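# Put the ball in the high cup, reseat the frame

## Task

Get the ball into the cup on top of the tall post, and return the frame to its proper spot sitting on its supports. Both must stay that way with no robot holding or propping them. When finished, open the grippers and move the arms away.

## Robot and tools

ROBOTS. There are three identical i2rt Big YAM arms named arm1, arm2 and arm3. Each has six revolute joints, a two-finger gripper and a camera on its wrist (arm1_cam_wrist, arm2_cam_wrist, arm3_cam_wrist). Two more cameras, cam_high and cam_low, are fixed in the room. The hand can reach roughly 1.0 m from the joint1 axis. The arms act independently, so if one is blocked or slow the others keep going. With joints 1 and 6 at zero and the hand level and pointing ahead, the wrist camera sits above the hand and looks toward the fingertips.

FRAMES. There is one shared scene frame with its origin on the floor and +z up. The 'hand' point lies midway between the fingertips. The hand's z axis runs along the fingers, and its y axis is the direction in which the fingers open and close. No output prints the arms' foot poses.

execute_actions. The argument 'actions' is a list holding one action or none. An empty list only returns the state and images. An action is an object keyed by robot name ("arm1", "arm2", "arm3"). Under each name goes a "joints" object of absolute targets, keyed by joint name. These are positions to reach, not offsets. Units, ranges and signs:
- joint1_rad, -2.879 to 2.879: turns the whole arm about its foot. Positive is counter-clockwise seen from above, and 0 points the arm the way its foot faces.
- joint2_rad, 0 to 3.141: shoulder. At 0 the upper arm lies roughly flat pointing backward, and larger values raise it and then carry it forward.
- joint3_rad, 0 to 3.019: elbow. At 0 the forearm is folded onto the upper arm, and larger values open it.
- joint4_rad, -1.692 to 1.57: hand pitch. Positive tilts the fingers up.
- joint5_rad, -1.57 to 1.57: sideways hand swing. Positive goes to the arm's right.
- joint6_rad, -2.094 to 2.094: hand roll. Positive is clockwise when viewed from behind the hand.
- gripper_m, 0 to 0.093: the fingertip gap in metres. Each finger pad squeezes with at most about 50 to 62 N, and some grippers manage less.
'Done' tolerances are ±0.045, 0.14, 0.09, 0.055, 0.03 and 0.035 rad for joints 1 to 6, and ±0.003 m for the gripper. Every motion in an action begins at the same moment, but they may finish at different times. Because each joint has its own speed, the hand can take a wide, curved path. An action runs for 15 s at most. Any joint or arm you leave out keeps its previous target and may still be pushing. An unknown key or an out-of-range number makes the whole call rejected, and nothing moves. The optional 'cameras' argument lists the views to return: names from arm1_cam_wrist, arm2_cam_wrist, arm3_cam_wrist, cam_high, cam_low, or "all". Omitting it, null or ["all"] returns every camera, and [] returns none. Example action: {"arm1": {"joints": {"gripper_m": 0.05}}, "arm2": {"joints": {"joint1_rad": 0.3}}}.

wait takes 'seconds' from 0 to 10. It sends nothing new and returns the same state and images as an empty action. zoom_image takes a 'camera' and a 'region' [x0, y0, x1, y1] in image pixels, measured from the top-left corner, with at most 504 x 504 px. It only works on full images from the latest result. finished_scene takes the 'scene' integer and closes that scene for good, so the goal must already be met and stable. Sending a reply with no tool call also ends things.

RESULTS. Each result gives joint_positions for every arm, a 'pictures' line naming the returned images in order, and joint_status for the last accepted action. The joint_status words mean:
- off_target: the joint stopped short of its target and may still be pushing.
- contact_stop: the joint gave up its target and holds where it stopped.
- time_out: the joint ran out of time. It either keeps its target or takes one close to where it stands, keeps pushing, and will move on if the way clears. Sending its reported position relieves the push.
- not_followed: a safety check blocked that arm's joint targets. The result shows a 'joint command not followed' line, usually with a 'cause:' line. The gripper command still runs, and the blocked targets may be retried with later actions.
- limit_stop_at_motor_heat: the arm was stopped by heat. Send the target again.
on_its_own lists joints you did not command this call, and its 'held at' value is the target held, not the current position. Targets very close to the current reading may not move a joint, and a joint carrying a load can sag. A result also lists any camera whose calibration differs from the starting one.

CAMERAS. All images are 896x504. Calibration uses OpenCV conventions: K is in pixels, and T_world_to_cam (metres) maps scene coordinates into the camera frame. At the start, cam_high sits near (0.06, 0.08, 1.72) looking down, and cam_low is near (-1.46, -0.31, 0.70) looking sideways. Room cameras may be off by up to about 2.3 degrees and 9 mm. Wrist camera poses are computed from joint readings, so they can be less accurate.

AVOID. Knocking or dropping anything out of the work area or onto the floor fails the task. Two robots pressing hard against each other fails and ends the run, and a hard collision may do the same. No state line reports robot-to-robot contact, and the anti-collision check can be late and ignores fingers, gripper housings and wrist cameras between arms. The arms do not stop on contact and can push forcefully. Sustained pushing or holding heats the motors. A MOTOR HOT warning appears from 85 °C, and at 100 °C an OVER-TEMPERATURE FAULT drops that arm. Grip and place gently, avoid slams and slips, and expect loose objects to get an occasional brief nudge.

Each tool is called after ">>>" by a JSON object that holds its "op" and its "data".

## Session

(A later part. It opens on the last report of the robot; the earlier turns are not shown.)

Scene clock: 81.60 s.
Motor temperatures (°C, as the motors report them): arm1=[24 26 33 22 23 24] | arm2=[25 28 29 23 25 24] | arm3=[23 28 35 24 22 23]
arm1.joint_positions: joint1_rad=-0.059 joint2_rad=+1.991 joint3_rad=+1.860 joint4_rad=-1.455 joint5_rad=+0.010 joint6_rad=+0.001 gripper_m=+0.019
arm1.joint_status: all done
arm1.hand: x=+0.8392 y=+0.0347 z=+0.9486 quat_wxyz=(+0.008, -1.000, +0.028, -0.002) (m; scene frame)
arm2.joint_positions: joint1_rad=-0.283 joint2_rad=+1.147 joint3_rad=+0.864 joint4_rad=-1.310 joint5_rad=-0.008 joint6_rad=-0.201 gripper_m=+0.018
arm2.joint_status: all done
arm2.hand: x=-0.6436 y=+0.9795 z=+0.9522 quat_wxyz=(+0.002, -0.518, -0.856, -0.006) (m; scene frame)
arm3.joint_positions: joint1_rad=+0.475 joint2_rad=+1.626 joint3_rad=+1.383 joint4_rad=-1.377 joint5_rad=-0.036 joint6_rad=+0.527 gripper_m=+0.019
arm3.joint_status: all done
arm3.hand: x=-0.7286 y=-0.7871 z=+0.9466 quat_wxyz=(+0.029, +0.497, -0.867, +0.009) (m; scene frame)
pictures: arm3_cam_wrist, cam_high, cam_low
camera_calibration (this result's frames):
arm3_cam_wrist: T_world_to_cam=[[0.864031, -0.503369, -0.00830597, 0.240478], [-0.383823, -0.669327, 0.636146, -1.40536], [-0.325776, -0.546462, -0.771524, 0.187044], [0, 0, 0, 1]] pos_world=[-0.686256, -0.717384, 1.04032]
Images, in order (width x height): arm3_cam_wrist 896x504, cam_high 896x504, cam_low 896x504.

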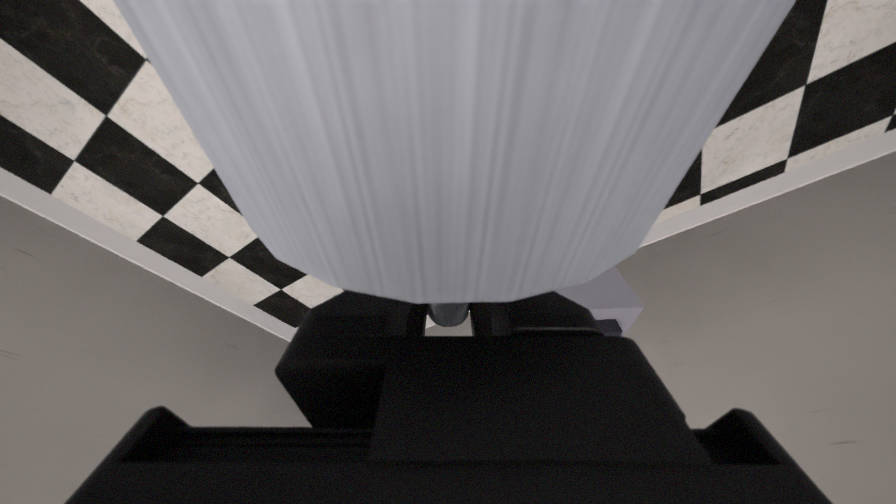

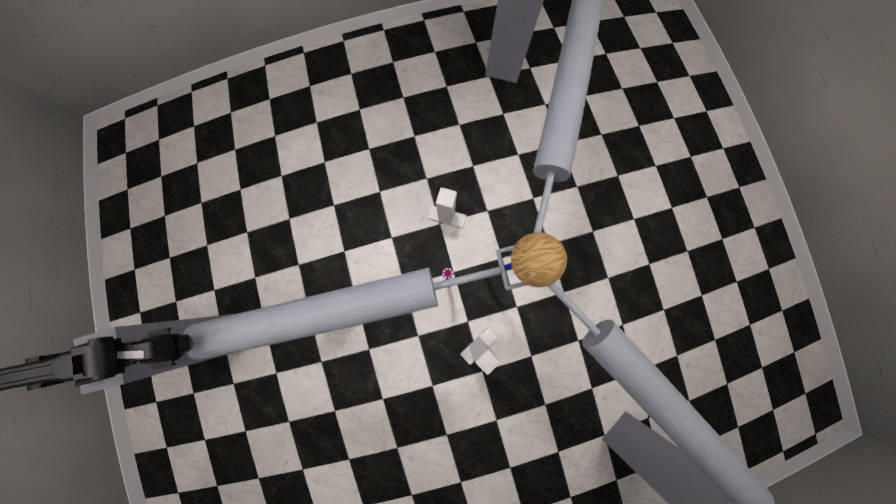

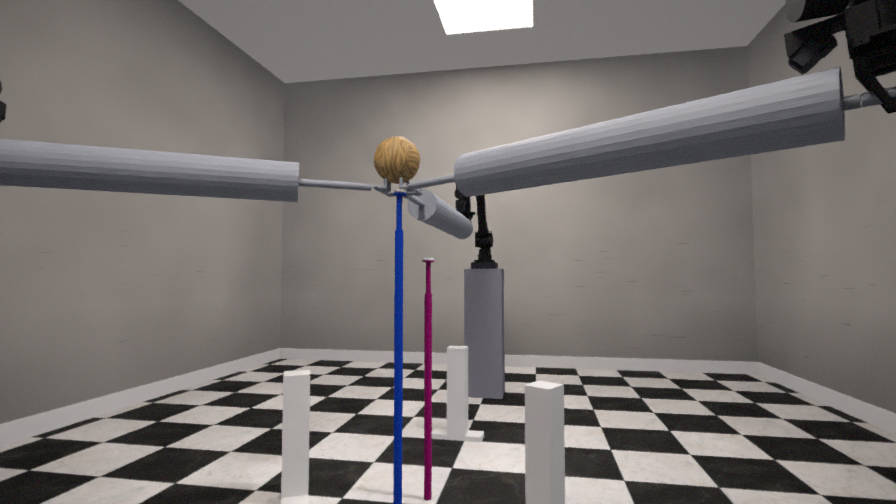

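>>> {"op": "execute_actions", "data": {"actions": [{"arm1":{"joints":{"joint1_rad":-0.025,"joint3_rad":1.835,"joint4_rad":-1.395,"joint6_rad":0.015}},"arm2":{"joints":{"joint1_rad":-0.295,"joint2_rad":1.155,"joint3_rad":0.843,"joint4_rad":-1.235}},"arm3":{"joints":{"joint1_rad":0.47,"joint2_rad":1.54,"joint3_rad":1.33,"joint4_rad":-1.29}}}], "cameras": ["cam_low","cam_high"]}}

>>> {"op": "zoom_image", "data": {"camera": "cam_low", "region": [345, 125, 455, 235]}}

Scene clock: 90.90 s.
Motor temperatures (°C, as the motors report them): arm1=[24 27 35 22 23 24] | arm2=[25 28 29 23 25 24] | arm3=[23 27 34 24 23 23]
arm1.joint_positions: joint1_rad=-0.045 joint2_rad=+1.991 joint3_rad=+1.821 joint4_rad=-1.409 joint5_rad=+0.005 joint6_rad=+0.003 gripper_m=+0.019
arm1.joint_status: all done
arm1.hand: x=+0.8395 y=+0.0258 z=+0.9335 quat_wxyz=(+0.006, -1.000, +0.022, +0.001) (m; scene frame)
arm2.joint_positions: joint1_rad=-0.283 joint2_rad=+1.169 joint3_rad=+0.838 joint4_rad=-1.239 joint5_rad=+0.002 joint6_rad=-0.202 gripper_m=+0.018
arm2.joint_status: all done
arm2.hand: x=-0.6430 y=+0.9710 z=+0.9366 quat_wxyz=(-0.002, -0.517, -0.856, +0.005) (m; scene frame)
arm3.joint_positions: joint1_rad=+0.475 joint2_rad=+1.602 joint3_rad=+1.312 joint4_rad=-1.313 joint5_rad=-0.027 joint6_rad=+0.527 gripper_m=+0.019
arm3.joint_status: all done
arm3.hand: x=-0.7272 y=-0.7966 z=+0.9311 quat_wxyz=(+0.021, +0.497, -0.867, +0.004) (m; scene frame)
pictures: cam_high, cam_low
Images, in order (width x height): cam_high 896x504, cam_low 896x504.

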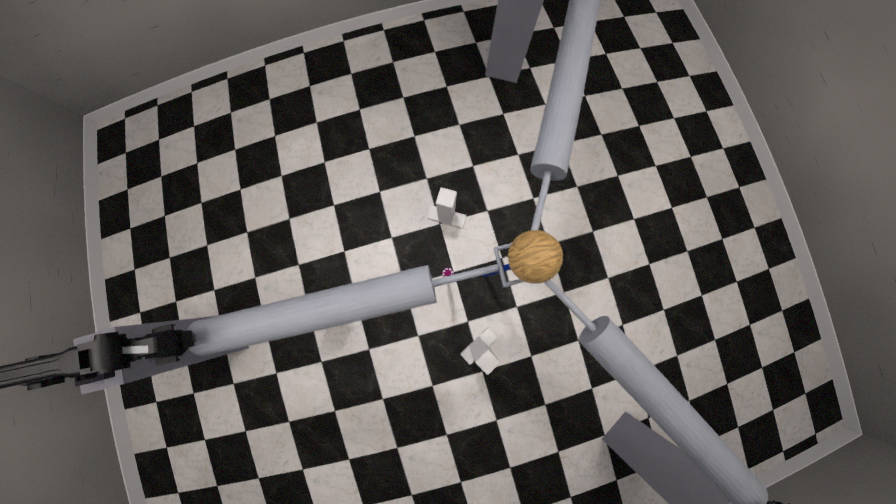

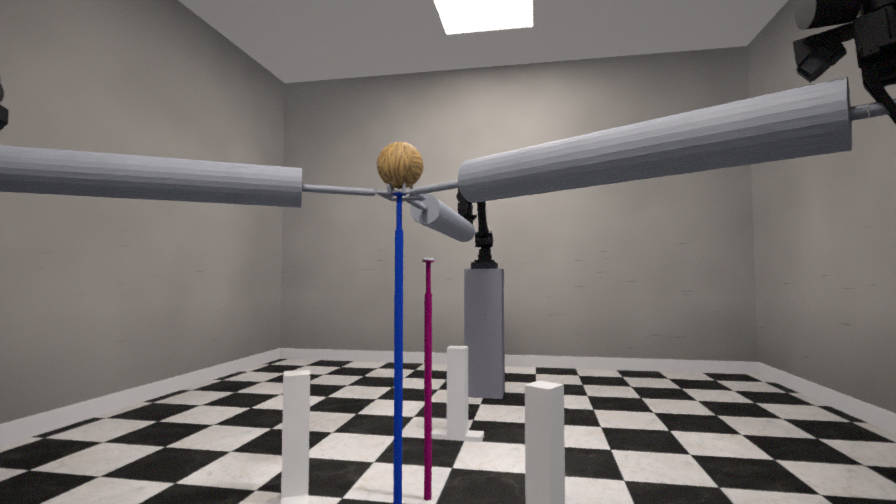

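Region (345, 125, 455, 235) of cam_low's 896x504 image, scaled by 4.582, with more detail than that image has.

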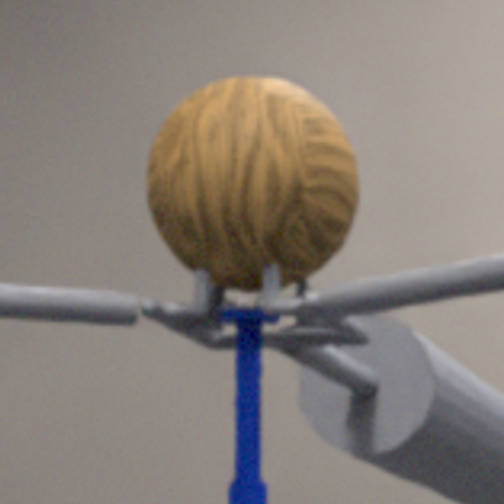

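>>> {"op": "execute_actions", "data": {"actions": [{"arm1":{"joints":{"joint2_rad":1.975,"joint3_rad":1.79,"joint4_rad":-1.35}},"arm2":{"joints":{"joint2_rad":1.175,"joint3_rad":0.797,"joint4_rad":-1.17}},"arm3":{"joints":{"joint2_rad":1.56,"joint3_rad":1.28,"joint4_rad":-1.23}}}], "cameras": ["cam_low"]}}

>>> {"op": "execute_actions", "data": {"actions": [{"arm1":{"joints":{"joint2_rad":1.995,"joint3_rad":1.75,"joint4_rad":-1.29}},"arm2":{"joints":{"joint2_rad":1.208,"joint3_rad":0.752,"joint4_rad":-1.09}},"arm3":{"joints":{"joint2_rad":1.6,"joint3_rad":1.24,"joint4_rad":-1.165}}}], "cameras": ["cam_low","cam_high"]}}

>>> {"op": "zoom_image", "data": {"camera": "cam_low", "region": [345, 125, 455, 235]}}

Scene clock: 99.63 s.
Motor temperatures (°C, as the motors report them): arm1=[24 27 33 22 23 24] | arm2=[25 28 29 23 25 24] | arm3=[23 27 33 24 23 23]
arm1.joint_positions: joint1_rad=-0.045 joint2_rad=+1.991 joint3_rad=+1.783 joint4_rad=-1.363 joint5_rad=+0.004 joint6_rad=+0.004 gripper_m=+0.019
arm1.joint_status: all done
arm1.hand: x=+0.8398 y=+0.0257 z=+0.9192 quat_wxyz=(+0.005, -1.000, +0.023, +0.005) (m; scene frame)
arm2.joint_positions: joint1_rad=-0.283 joint2_rad=+1.186 joint3_rad=+0.800 joint4_rad=-1.178 joint5_rad=+0.002 joint6_rad=-0.202 gripper_m=+0.018
arm2.joint_status: all done
arm2.hand: x=-0.6429 y=+0.9705 z=+0.9182 quat_wxyz=(-0.005, -0.517, -0.856, +0.007) (m; scene frame)
arm3.joint_positions: joint1_rad=+0.475 joint2_rad=+1.602 joint3_rad=+1.271 joint4_rad=-1.254 joint5_rad=-0.021 joint6_rad=+0.527 gripper_m=+0.019
arm3.joint_status: all done
arm3.hand: x=-0.7262 y=-0.7972 z=+0.9158 quat_wxyz=(+0.014, +0.497, -0.867, -0.002) (m; scene frame)
pictures: cam_low
Images, in order (width x height): cam_low 896x504.

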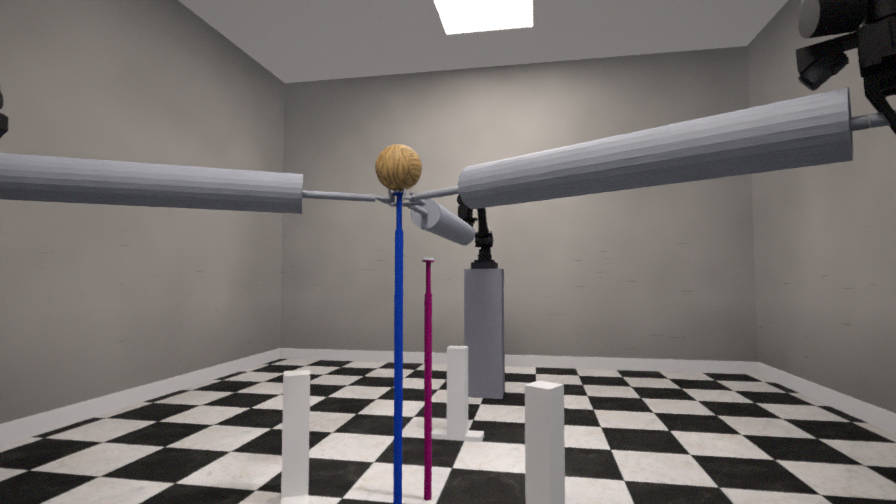

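Scene clock: 100.33 s.
Motor temperatures (°C, as the motors report them): arm1=[24 27 33 22 23 24] | arm2=[25 27 29 23 25 24] | arm3=[23 27 33 24 23 23]
arm1.joint_positions: joint1_rad=-0.044 joint2_rad=+2.008 joint3_rad=+1.743 joint4_rad=-1.304 joint5_rad=+0.002 joint6_rad=+0.004 gripper_m=+0.019
arm1.joint_status: all done
arm1.hand: x=+0.8389 y=+0.0251 z=+0.8943 quat_wxyz=(+0.004, -1.000, +0.022, +0.006) (m; scene frame)
arm2.joint_positions: joint1_rad=-0.283 joint2_rad=+1.220 joint3_rad=+0.754 joint4_rad=-1.100 joint5_rad=+0.002 joint6_rad=-0.203 gripper_m=+0.018
arm2.joint_status: all done
arm2.hand: x=-0.6429 y=+0.9703 z=+0.8931 quat_wxyz=(-0.004, -0.517, -0.856, +0.007) (m; scene frame)
arm3.joint_positions: joint1_rad=+0.475 joint2_rad=+1.610 joint3_rad=+1.230 joint4_rad=-1.191 joint5_rad=-0.018 joint6_rad=+0.527 gripper_m=+0.019
arm3.joint_status: all done
arm3.hand: x=-0.7259 y=-0.7970 z=+0.8977 quat_wxyz=(+0.010, +0.497, -0.867, -0.008) (m; scene frame)
pictures: cam_high, cam_low
Images, in order (width x height): cam_high 896x504, cam_low 896x504.

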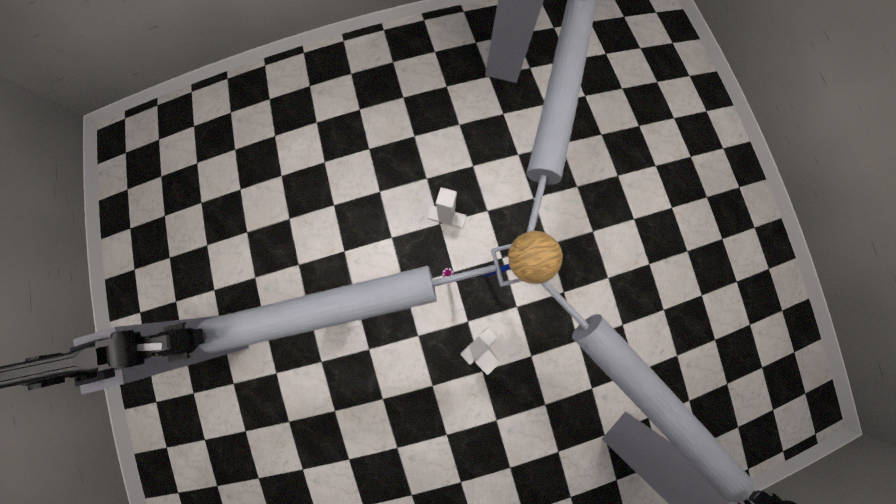

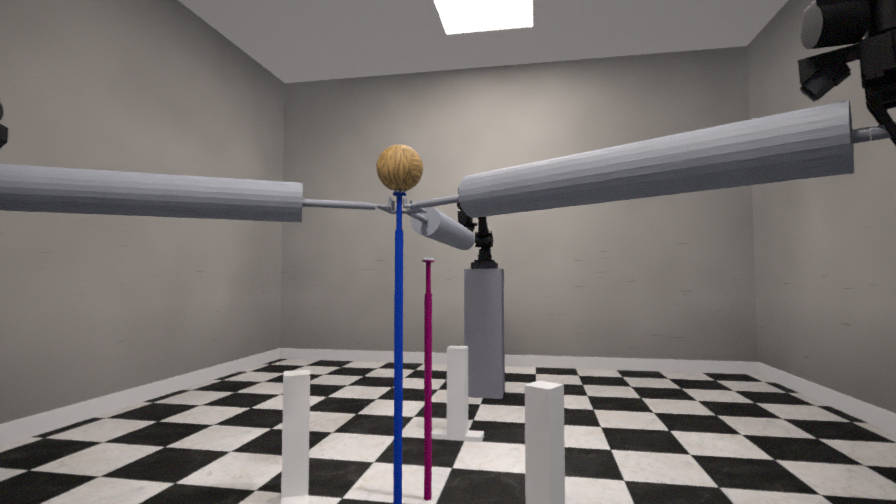

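Region (345, 125, 455, 235) of cam_low's 896x504 image, scaled by 4.582, with more detail than that image has.

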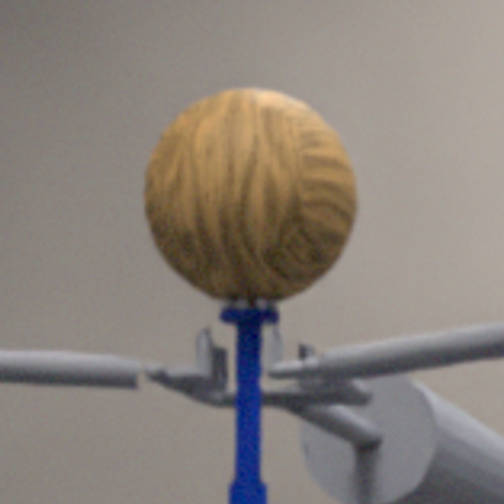

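>>> {"op": "execute_actions", "data": {"actions": [], "cameras": ["cam_low","cam_high"]}}

Scene clock: 117.27 s.
Motor temperatures (°C, as the motors report them): arm1=[24 28 31 22 23 24] | arm2=[25 27 28 23 25 24] | arm3=[23 27 32 24 23 23]
arm1.joint_positions: joint1_rad=-0.044 joint2_rad=+2.008 joint3_rad=+1.743 joint4_rad=-1.304 joint5_rad=+0.002 joint6_rad=+0.004 gripper_m=+0.019
arm1.joint_status: all done
arm1.hand: x=+0.8389 y=+0.0251 z=+0.8943 quat_wxyz=(+0.004, -1.000, +0.022, +0.006) (m; scene frame)
arm2.joint_positions: joint1_rad=-0.283 joint2_rad=+1.220 joint3_rad=+0.754 joint4_rad=-1.100 joint5_rad=+0.002 joint6_rad=-0.203 gripper_m=+0.018
arm2.joint_status: all done
arm2.hand: x=-0.6429 y=+0.9703 z=+0.8931 quat_wxyz=(-0.004, -0.517, -0.856, +0.007) (m; scene frame)
arm3.joint_positions: joint1_rad=+0.475 joint2_rad=+1.610 joint3_rad=+1.230 joint4_rad=-1.191 joint5_rad=-0.018 joint6_rad=+0.527 gripper_m=+0.019
arm3.joint_status: all done
arm3.hand: x=-0.7259 y=-0.7970 z=+0.8977 quat_wxyz=(+0.010, +0.497, -0.867, -0.008) (m; scene frame)
pictures: cam_high, cam_low
Images, in order (width x height): cam_high 896x504, cam_low 896x504.

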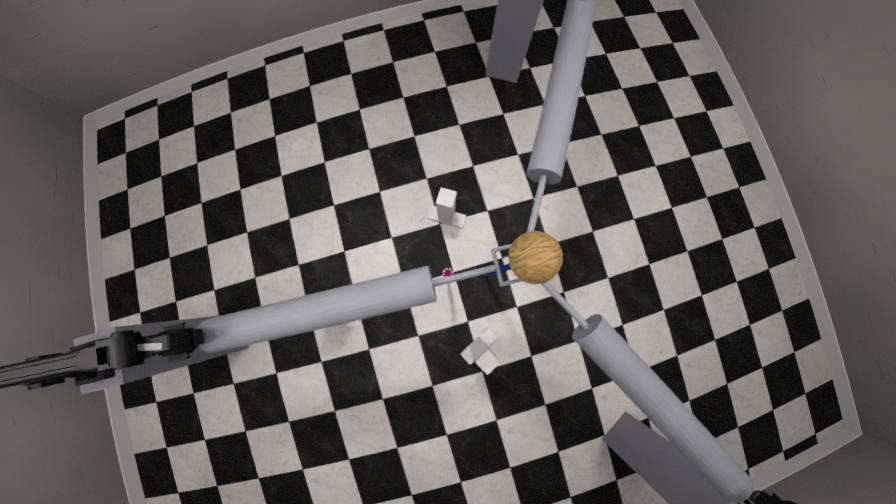

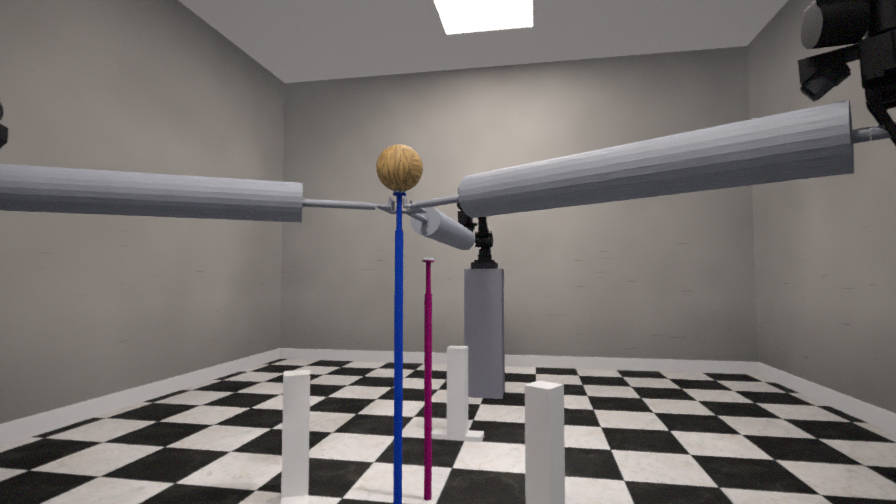

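>>> {"op": "execute_actions", "data": {"actions": [{"arm1":{"joints":{"joint2_rad":1.845,"joint3_rad":1.475,"joint4_rad":-1.17}},"arm2":{"joints":{"joint1_rad":-0.065,"joint2_rad":1.305,"joint3_rad":0.82,"joint4_rad":-1.045,"joint6_rad":0.025}},"arm3":{"joints":{"joint1_rad":0.322,"joint2_rad":1.625,"joint3_rad":1.25,"joint4_rad":-1.15,"joint6_rad":0.375}}}], "cameras": ["cam_low","cam_high"]}}

Scene clock: 128.57 s.
Motor temperatures (°C, as the motors report them): arm1=[24 28 31 22 23 24] | arm2=[25 27 28 23 25 24] | arm3=[23 26 32 24 23 23]
arm1.joint_positions: joint1_rad=-0.044 joint2_rad=+1.878 joint3_rad=+1.471 joint4_rad=-1.183 joint5_rad=+0.002 joint6_rad=+0.005 gripper_m=+0.019
arm1.joint_status: all done
arm1.hand: x=+0.9040 y=+0.0226 z=+0.8684 quat_wxyz=(+0.004, -1.000, +0.023, -0.004) (m; scene frame)
arm2.joint_positions: joint1_rad=-0.076 joint2_rad=+1.320 joint3_rad=+0.783 joint4_rad=-1.034 joint5_rad=+0.009 joint6_rad=+0.009 gripper_m=+0.018
arm2.joint_status: all done
arm2.hand: x=-0.5755 y=+0.9714 z=+0.8740 quat_wxyz=(-0.001, -0.519, -0.855, +0.008) (m; scene frame)
arm3.joint_positions: joint1_rad=+0.332 joint2_rad=+1.634 joint3_rad=+1.230 joint4_rad=-1.165 joint5_rad=-0.016 joint6_rad=+0.389 gripper_m=+0.019
arm3.joint_status: all done
arm3.hand: x=-0.6591 y=-0.7957 z=+0.8870 quat_wxyz=(+0.007, +0.495, -0.869, -0.009) (m; scene frame)
pictures: cam_high, cam_low
Images, in order (width x height): cam_high 896x504, cam_low 896x504.

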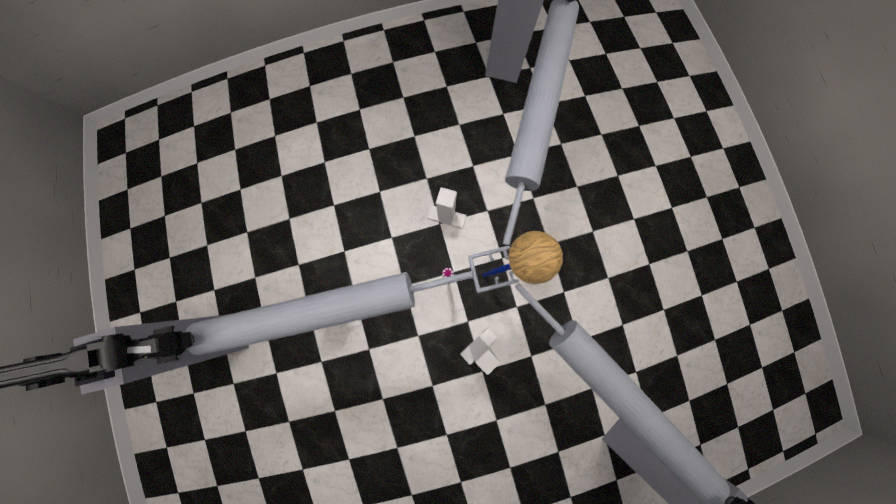

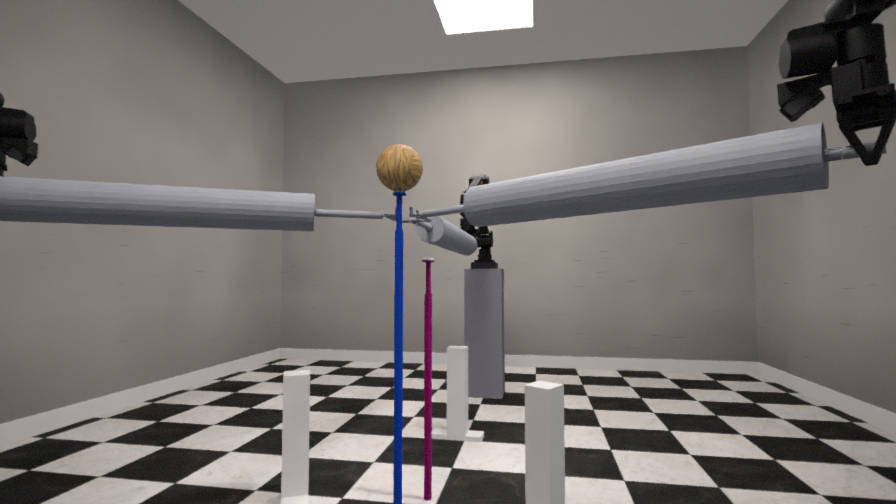

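>>> {"op": "execute_actions", "data": {"actions": [{"arm1":{"joints":{"joint2_rad":1.665,"joint3_rad":1.245,"joint4_rad":-1.105}},"arm2":{"joints":{"joint1_rad":0.11,"joint2_rad":1.405,"joint3_rad":0.928,"joint4_rad":-1.04,"joint6_rad":0.2}},"arm3":{"joints":{"joint1_rad":0.175,"joint2_rad":1.66,"joint3_rad":1.32,"joint4_rad":-1.165,"joint6_rad":0.23}}}], "cameras": []}}

>>> {"op": "execute_actions", "data": {"actions": [{"arm1":{"joints":{"joint2_rad":1.495,"joint3_rad":1.04,"joint4_rad":-1.07}},"arm2":{"joints":{"joint1_rad":0.243,"joint2_rad":1.535,"joint3_rad":1.068,"joint4_rad":-1.055,"joint6_rad":0.333}},"arm3":{"joints":{"joint1_rad":0.037,"joint2_rad":1.72,"joint3_rad":1.405,"joint4_rad":-1.19,"joint6_rad":0.09}}}], "cameras": []}}

>>> {"op": "execute_actions", "data": {"actions": [{"arm1":{"joints":{"joint2_rad":1.315,"joint3_rad":0.855,"joint4_rad":-1.07}},"arm2":{"joints":{"joint1_rad":0.344,"joint2_rad":1.66,"joint3_rad":1.226,"joint4_rad":-1.085,"joint6_rad":0.434}},"arm3":{"joints":{"joint1_rad":-0.083,"joint2_rad":1.805,"joint3_rad":1.525,"joint4_rad":-1.225,"joint6_rad":-0.03}}}], "cameras": []}}

>>> {"op": "execute_actions", "data": {"actions": [{"arm1":{"joints":{"joint2_rad":1.115,"joint3_rad":0.69,"joint4_rad":-1.115}},"arm2":{"joints":{"joint1_rad":0.427,"joint2_rad":1.795,"joint3_rad":1.412,"joint4_rad":-1.135,"joint6_rad":0.516}},"arm3":{"joints":{"joint1_rad":-0.2,"joint2_rad":1.875,"joint3_rad":1.63,"joint4_rad":-1.26,"joint6_rad":-0.15}}}], "cameras": ["cam_low","cam_high"]}}

Scene clock: 140.57 s.
Motor temperatures (°C, as the motors report them): arm1=[24 28 31 22 23 24] | arm2=[25 27 29 23 25 24] | arm3=[23 26 33 24 23 23]
arm1.joint_positions: joint1_rad=-0.038 joint2_rad=+1.687 joint3_rad=+1.235 joint4_rad=-1.124 joint5_rad=+0.001 joint6_rad=+0.011 gripper_m=+0.019
arm1.joint_status: all done
arm1.hand: x=+0.9756 y=+0.0163 z=+0.8800 quat_wxyz=(+0.004, -1.000, +0.022, +0.003) (m; scene frame)
arm2.joint_positions: joint1_rad=+0.096 joint2_rad=+1.423 joint3_rad=+0.891 joint4_rad=-1.030 joint5_rad=+0.011 joint6_rad=+0.183 gripper_m=+0.018
arm2.joint_status: all done
arm2.hand: x=-0.5030 y=+0.9672 z=+0.8767 quat_wxyz=(-0.005, -0.520, -0.854, +0.011) (m; scene frame)
arm3.joint_positions: joint1_rad=+0.184 joint2_rad=+1.667 joint3_rad=+1.262 joint4_rad=-1.165 joint5_rad=-0.010 joint6_rad=+0.243 gripper_m=+0.019
arm3.joint_status: all done
arm3.hand: x=-0.5876 y=-0.7991 z=+0.8829 quat_wxyz=(+0.005, +0.495, -0.869, -0.007) (m; scene frame)
pictures: none
No camera images: the call's "cameras" was empty. Leave "cameras" out to get every camera's image.

Scene clock: 141.53 s.
Motor temperatures (°C, as the motors report them): arm1=[24 28 31 22 23 24] | arm2=[25 27 30 23 25 24] | arm3=[23 26 33 24 23 23]
arm1.joint_positions: joint1_rad=-0.038 joint2_rad=+1.516 joint3_rad=+1.024 joint4_rad=-1.083 joint5_rad=+0.001 joint6_rad=+0.014 gripper_m=+0.019
arm1.joint_status: all done
arm1.hand: x=+1.0468 y=+0.0139 z=+0.8790 quat_wxyz=(+0.004, -1.000, +0.024, +0.003) (m; scene frame)
arm2.joint_positions: joint1_rad=+0.229 joint2_rad=+1.554 joint3_rad=+1.028 joint4_rad=-1.044 joint5_rad=+0.009 joint6_rad=+0.316 gripper_m=+0.018
arm2.joint_status: all done
arm2.hand: x=-0.4313 y=+0.9652 z=+0.8736 quat_wxyz=(-0.002, -0.520, -0.854, +0.009) (m; scene frame)
arm3.joint_positions: joint1_rad=+0.046 joint2_rad=+1.729 joint3_rad=+1.343 joint4_rad=-1.186 joint5_rad=-0.008 joint6_rad=+0.105 gripper_m=+0.019
arm3.joint_status: all done
arm3.hand: x=-0.5152 y=-0.7998 z=+0.8819 quat_wxyz=(+0.004, +0.495, -0.869, -0.006) (m; scene frame)
pictures: none
No camera images: the call's "cameras" was empty. Leave "cameras" out to get every camera's image.

Scene clock: 142.43 s.
Motor temperatures (°C, as the motors report them): arm1=[24 28 31 22 23 24] | arm2=[25 27 30 23 25 24] | arm3=[23 26 33 24 23 23]
arm1.joint_positions: joint1_rad=-0.038 joint2_rad=+1.332 joint3_rad=+0.836 joint4_rad=-1.075 joint5_rad=+0.002 joint6_rad=+0.014 gripper_m=+0.019
arm1.joint_status: all done
arm1.hand: x=+1.1170 y=+0.0117 z=+0.8792 quat_wxyz=(+0.004, -1.000, +0.024, +0.005) (m; scene frame)
arm2.joint_positions: joint1_rad=+0.336 joint2_rad=+1.681 joint3_rad=+1.181 joint4_rad=-1.067 joint5_rad=+0.009 joint6_rad=+0.423 gripper_m=+0.018
arm2.joint_status: all done
arm2.hand: x=-0.3601 y=+0.9652 z=+0.8717 quat_wxyz=(-0.004, -0.519, -0.854, +0.009) (m; scene frame)
arm3.joint_positions: joint1_rad=-0.072 joint2_rad=+1.813 joint3_rad=+1.457 joint4_rad=-1.219 joint5_rad=-0.005 joint6_rad=-0.012 gripper_m=+0.019
arm3.joint_status: all done
arm3.hand: x=-0.4452 y=-0.7993 z=+0.8801 quat_wxyz=(+0.005, +0.494, -0.869, -0.004) (m; scene frame)
pictures: none
No camera images: the call's "cameras" was empty. Leave "cameras" out to get every camera's image.

Scene clock: 143.33 s.
Motor temperatures (°C, as the motors report them): arm1=[24 28 31 22 23 24] | arm2=[25 27 30 23 25 24] | arm3=[23 26 33 24 23 23]
arm1.joint_positions: joint1_rad=-0.036 joint2_rad=+1.127 joint3_rad=+0.674 joint4_rad=-1.112 joint5_rad=-0.001 joint6_rad=+0.014 gripper_m=+0.019
arm1.joint_status: all done
arm1.hand: x=+1.1857 y=+0.0082 z=+0.8800 quat_wxyz=(+0.003, -1.000, +0.023, +0.008) (m; scene frame)
arm2.joint_positions: joint1_rad=+0.406 joint2_rad=+1.816 joint3_rad=+1.360 joint4_rad=-1.108 joint5_rad=+0.018 joint6_rad=+0.494 gripper_m=+0.018
arm2.joint_status: all done
arm2.hand: x=-0.2943 y=+0.9576 z=+0.8686 quat_wxyz=(-0.006, -0.520, -0.854, +0.013) (m; scene frame)
arm3.joint_positions: joint1_rad=-0.186 joint2_rad=+1.884 joint3_rad=+1.576 joint4_rad=-1.251 joint5_rad=-0.004 joint6_rad=-0.130 gripper_m=+0.019
arm3.joint_status: all done
arm3.hand: x=-0.3737 y=-0.8072 z=+0.8848 quat_wxyz=(-0.003, +0.496, -0.869, -0.007) (m; scene frame)
pictures: cam_high, cam_low
Images, in order (width x height): cam_high 896x504, cam_low 896x504.

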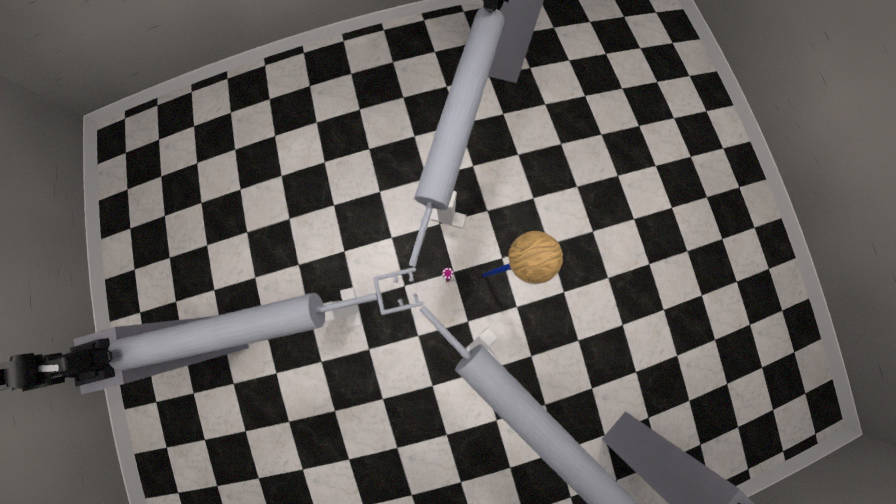

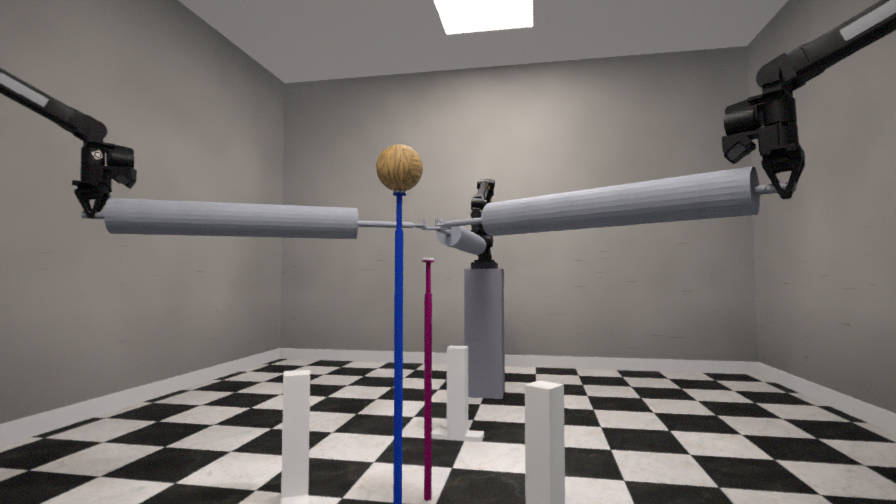

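Clear of the post. Shift slightly +y and descend.

>>> {"op": "execute_actions", "data": {"actions": [{"arm1":{"joints":{"joint1_rad":-0.06,"joint2_rad":1.275,"joint3_rad":0.575,"joint4_rad":-0.83,"joint6_rad":0}},"arm2":{"joints":{"joint1_rad":0.432,"joint2_rad":1.895,"joint3_rad":1.31,"joint4_rad":-0.95}},"arm3":{"joints":{"joint2_rad":1.98,"joint3_rad":1.55,"joint4_rad":-1.09}}}], "cameras": []}}

>>> {"op": "execute_actions", "data": {"actions": [{"arm1":{"joints":{"joint2_rad":1.57,"joint3_rad":0.497,"joint4_rad":-0.46}},"arm2":{"joints":{"joint2_rad":2.05,"joint3_rad":1.27,"joint4_rad":-0.75}},"arm3":{"joints":{"joint2_rad":2.10,"joint3_rad":1.49,"joint4_rad":-0.905}}}], "cameras": []}}

>>> {"op": "execute_actions", "data": {"actions": [{"arm1":{"joints":{"joint2_rad":1.94,"joint3_rad":0.54,"joint4_rad":-0.095}},"arm2":{"joints":{"joint2_rad":2.235,"joint3_rad":1.30,"joint4_rad":-0.58}},"arm3":{"joints":{"joint2_rad":2.255,"joint3_rad":1.49,"joint4_rad":-0.745}}}], "cameras": []}}

>>> {"op": "execute_actions", "data": {"actions": [{"arm1":{"joints":{"joint2_rad":2.30,"joint3_rad":0.65,"joint4_rad":0.175}},"arm2":{"joints":{"joint2_rad":2.44,"joint3_rad":1.375,"joint4_rad":-0.445}},"arm3":{"joints":{"joint2_rad":2.43,"joint3_rad":1.565,"joint4_rad":-0.615}}}], "cameras": ["cam_low","cam_high"]}}

Scene clock: 152.87 s.
Motor temperatures (°C, as the motors report them): arm1=[24 27 31 22 23 24] | arm2=[25 28 31 23 25 24] | arm3=[23 27 35 24 22 23]
arm1.joint_positions: joint1_rad=-0.054 joint2_rad=+1.291 joint3_rad=+0.557 joint4_rad=-0.862 joint5_rad=+0.004 joint6_rad=+0.002 gripper_m=+0.019
arm1.joint_status: all done
arm1.hand: x=+1.1909 y=+0.0139 z=+0.8030 quat_wxyz=(+0.005, -1.000, +0.026, -0.008) (m; scene frame)
arm2.joint_positions: joint1_rad=+0.420 joint2_rad=+1.928 joint3_rad=+1.308 joint4_rad=-0.957 joint5_rad=+0.002 joint6_rad=+0.506 gripper_m=+0.018
arm2.joint_status: all done
arm2.hand: x=-0.2862 y=+0.9638 z=+0.7947 quat_wxyz=(+0.000, -0.519, -0.855, +0.005) (m; scene frame)
arm3.joint_positions: joint1_rad=-0.189 joint2_rad=+2.013 joint3_rad=+1.534 joint4_rad=-1.100 joint5_rad=-0.002 joint6_rad=-0.131 gripper_m=+0.019
arm3.joint_status: all done
arm3.hand: x=-0.3649 y=-0.7980 z=+0.7987 quat_wxyz=(+0.006, +0.495, -0.869, -0.003) (m; scene frame)
pictures: none
No camera images: the call's "cameras" was empty. Leave "cameras" out to get every camera's image.

Scene clock: 153.90 s.
Motor temperatures (°C, as the motors report them): arm1=[24 27 31 22 23 24] | arm2=[25 28 31 23 25 24] | arm3=[23 27 34 24 22 23]
arm1.joint_positions: joint1_rad=-0.054 joint2_rad=+1.587 joint3_rad=+0.481 joint4_rad=-0.494 joint5_rad=-0.002 joint6_rad=+0.002 gripper_m=+0.019
arm1.joint_status: all done
arm1.hand: x=+1.1895 y=+0.0136 z=+0.7124 quat_wxyz=(+0.002, -1.000, +0.026, -0.009) (m; scene frame)
arm2.joint_positions: joint1_rad=+0.422 joint2_rad=+2.086 joint3_rad=+1.266 joint4_rad=-0.760 joint5_rad=+0.004 joint6_rad=+0.507 gripper_m=+0.018
arm2.joint_status: all done
arm2.hand: x=-0.2866 y=+0.9642 z=+0.7025 quat_wxyz=(+0.002, -0.519, -0.855, +0.006) (m; scene frame)
arm3.joint_positions: joint1_rad=-0.191 joint2_rad=+2.131 joint3_rad=+1.480 joint4_rad=-0.917 joint5_rad=+0.000 joint6_rad=-0.133 gripper_m=+0.019
arm3.joint_status: all done
arm3.hand: x=-0.3623 y=-0.7965 z=+0.7146 quat_wxyz=(+0.000, +0.495, -0.869, -0.004) (m; scene frame)
pictures: none
No camera images: the call's "cameras" was empty. Leave "cameras" out to get every camera's image.

Scene clock: 154.93 s.
Motor temperatures (°C, as the motors report them): arm1=[24 27 31 22 23 24] | arm2=[25 28 30 23 25 24] | arm3=[23 27 34 24 22 23]
arm1.joint_positions: joint1_rad=-0.054 joint2_rad=+1.960 joint3_rad=+0.500 joint4_rad=-0.134 joint5_rad=-0.002 joint6_rad=+0.001 gripper_m=+0.019
arm1.joint_status: all done
arm1.hand: x=+1.1838 y=+0.0145 z=+0.6211 quat_wxyz=(+0.002, -1.000, +0.026, -0.006) (m; scene frame)
arm2.joint_positions: joint1_rad=+0.421 joint2_rad=+2.266 joint3_rad=+1.266 joint4_rad=-0.581 joint5_rad=+0.007 joint6_rad=+0.509 gripper_m=+0.018
arm2.joint_status: all done
arm2.hand: x=-0.2919 y=+0.9653 z=+0.6116 quat_wxyz=(+0.002, -0.520, -0.854, +0.007) (m; scene frame)
arm3.joint_positions: joint1_rad=-0.188 joint2_rad=+2.289 joint3_rad=+1.475 joint4_rad=-0.753 joint5_rad=-0.003 joint6_rad=-0.133 gripper_m=+0.019
arm3.joint_status: all done
arm3.hand: x=-0.3645 y=-0.7947 z=+0.6240 quat_wxyz=(+0.000, +0.496, -0.868, -0.005) (m; scene frame)
pictures: none
No camera images: the call's "cameras" was empty. Leave "cameras" out to get every camera's image.

Scene clock: 155.97 s.
Motor temperatures (°C, as the motors report them): arm1=[24 27 31 22 23 24] | arm2=[25 28 30 23 25 24] | arm3=[23 27 34 24 22 23]
arm1.joint_positions: joint1_rad=-0.054 joint2_rad=+2.332 joint3_rad=+0.613 joint4_rad=+0.127 joint5_rad=-0.002 joint6_rad=+0.000 gripper_m=+0.019
arm1.joint_status: all done
arm1.hand: x=+1.1769 y=+0.0153 z=+0.5257 quat_wxyz=(+0.002, -1.000, +0.025, -0.005) (m; scene frame)
arm2.joint_positions: joint1_rad=+0.414 joint2_rad=+2.475 joint3_rad=+1.331 joint4_rad=-0.452 joint5_rad=+0.007 joint6_rad=+0.505 gripper_m=+0.018
arm2.joint_status: all done
arm2.hand: x=-0.2995 y=+0.9653 z=+0.5188 quat_wxyz=(+0.010, -0.521, -0.853, +0.007) (m; scene frame)
arm3.joint_positions: joint1_rad=-0.183 joint2_rad=+2.461 joint3_rad=+1.517 joint4_rad=-0.621 joint5_rad=-0.003 joint6_rad=-0.131 gripper_m=+0.019
arm3.joint_status: all done
arm3.hand: x=-0.3682 y=-0.7936 z=+0.5373 quat_wxyz=(+0.000, +0.497, -0.868, -0.006) (m; scene frame)
pictures: cam_high, cam_low
Images, in order (width x height): cam_high 896x504, cam_low 896x504.

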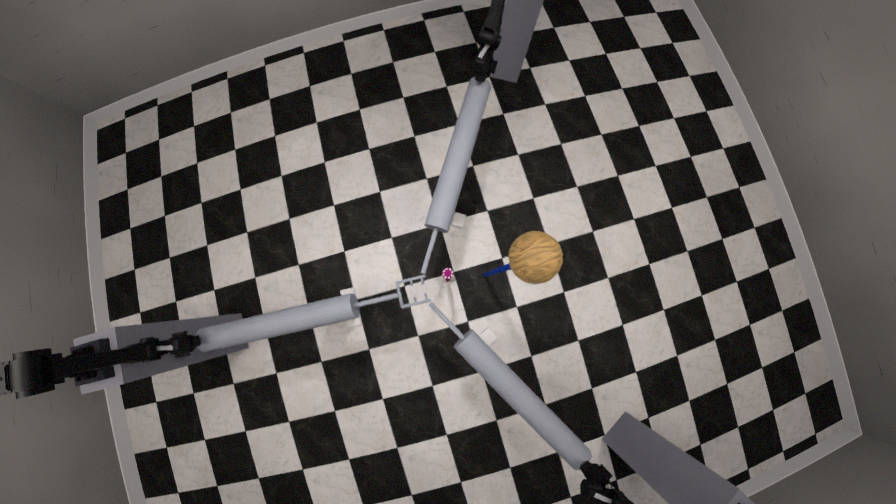

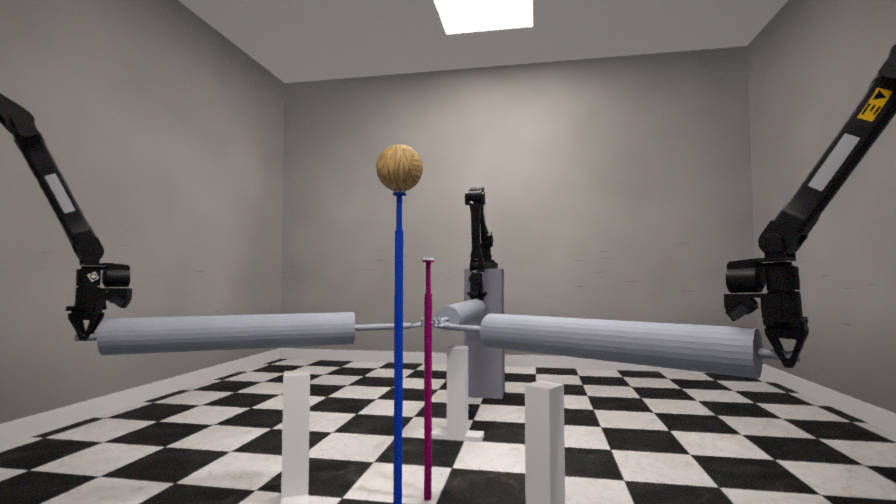

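>>> {"op": "execute_actions", "data": {"actions": [{"arm1":{"joints":{"joint1_rad":-0.04,"joint2_rad":2.56,"joint3_rad":0.745,"joint4_rad":0.33}},"arm2":{"joints":{"joint2_rad":2.60,"joint3_rad":1.47,"joint4_rad":-0.37}},"arm3":{"joints":{"joint1_rad":-0.21,"joint2_rad":2.59,"joint3_rad":1.66,"joint4_rad":-0.55}}}], "cameras": ["cam_low","cam_high"]}}

Scene clock: 160.60 s.
Motor temperatures (°C, as the motors report them): arm1=[24 27 30 22 23 24] | arm2=[25 29 30 23 25 24] | arm3=[23 28 34 24 22 23]
arm1.joint_positions: joint1_rad=-0.051 joint2_rad=+2.591 joint3_rad=+0.726 joint4_rad=+0.286 joint5_rad=-0.002 joint6_rad=+0.000 gripper_m=+0.019
arm1.joint_status: all done
arm1.hand: x=+1.1794 y=+0.0149 z=+0.4507 quat_wxyz=(+0.002, -1.000, +0.024, +0.001) (m; scene frame)
arm2.joint_positions: joint1_rad=+0.421 joint2_rad=+2.635 joint3_rad=+1.425 joint4_rad=-0.383 joint5_rad=+0.006 joint6_rad=+0.506 gripper_m=+0.018
arm2.joint_status: all done
arm2.hand: x=-0.2963 y=+0.9667 z=+0.4525 quat_wxyz=(+0.009, -0.519, -0.855, +0.007) (m; scene frame)
arm3.joint_positions: joint1_rad=-0.186 joint2_rad=+2.619 joint3_rad=+1.611 joint4_rad=-0.560 joint5_rad=-0.004 joint6_rad=-0.131 gripper_m=+0.019
arm3.joint_status: all done
arm3.hand: x=-0.3647 y=-0.7911 z=+0.4684 quat_wxyz=(+0.001, +0.496, -0.868, -0.006) (m; scene frame)
pictures: cam_high, cam_low
Images, in order (width x height): cam_high 896x504, cam_low 896x504.

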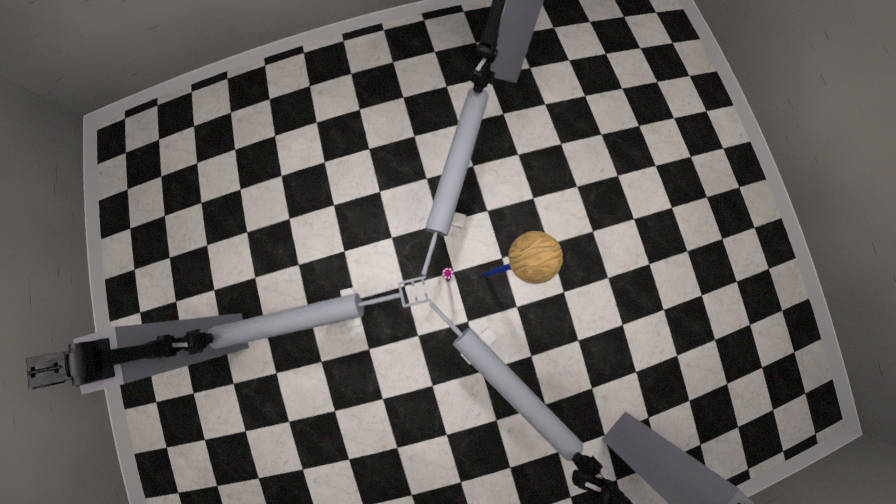

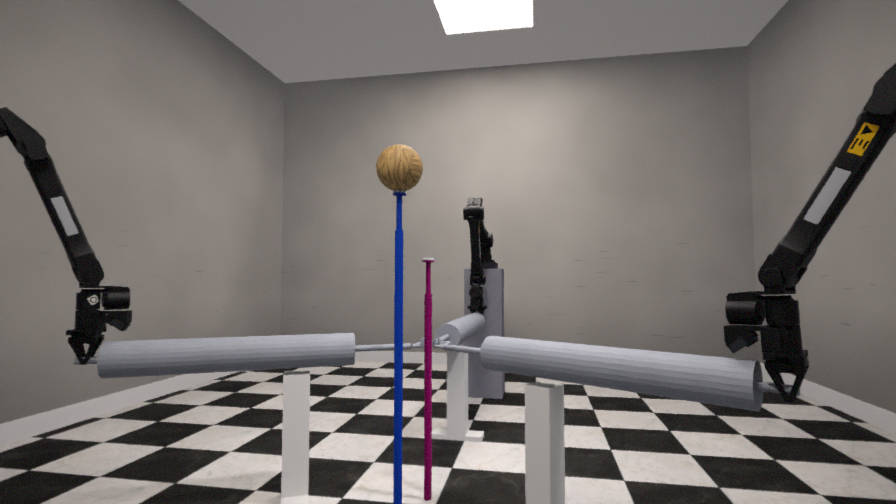

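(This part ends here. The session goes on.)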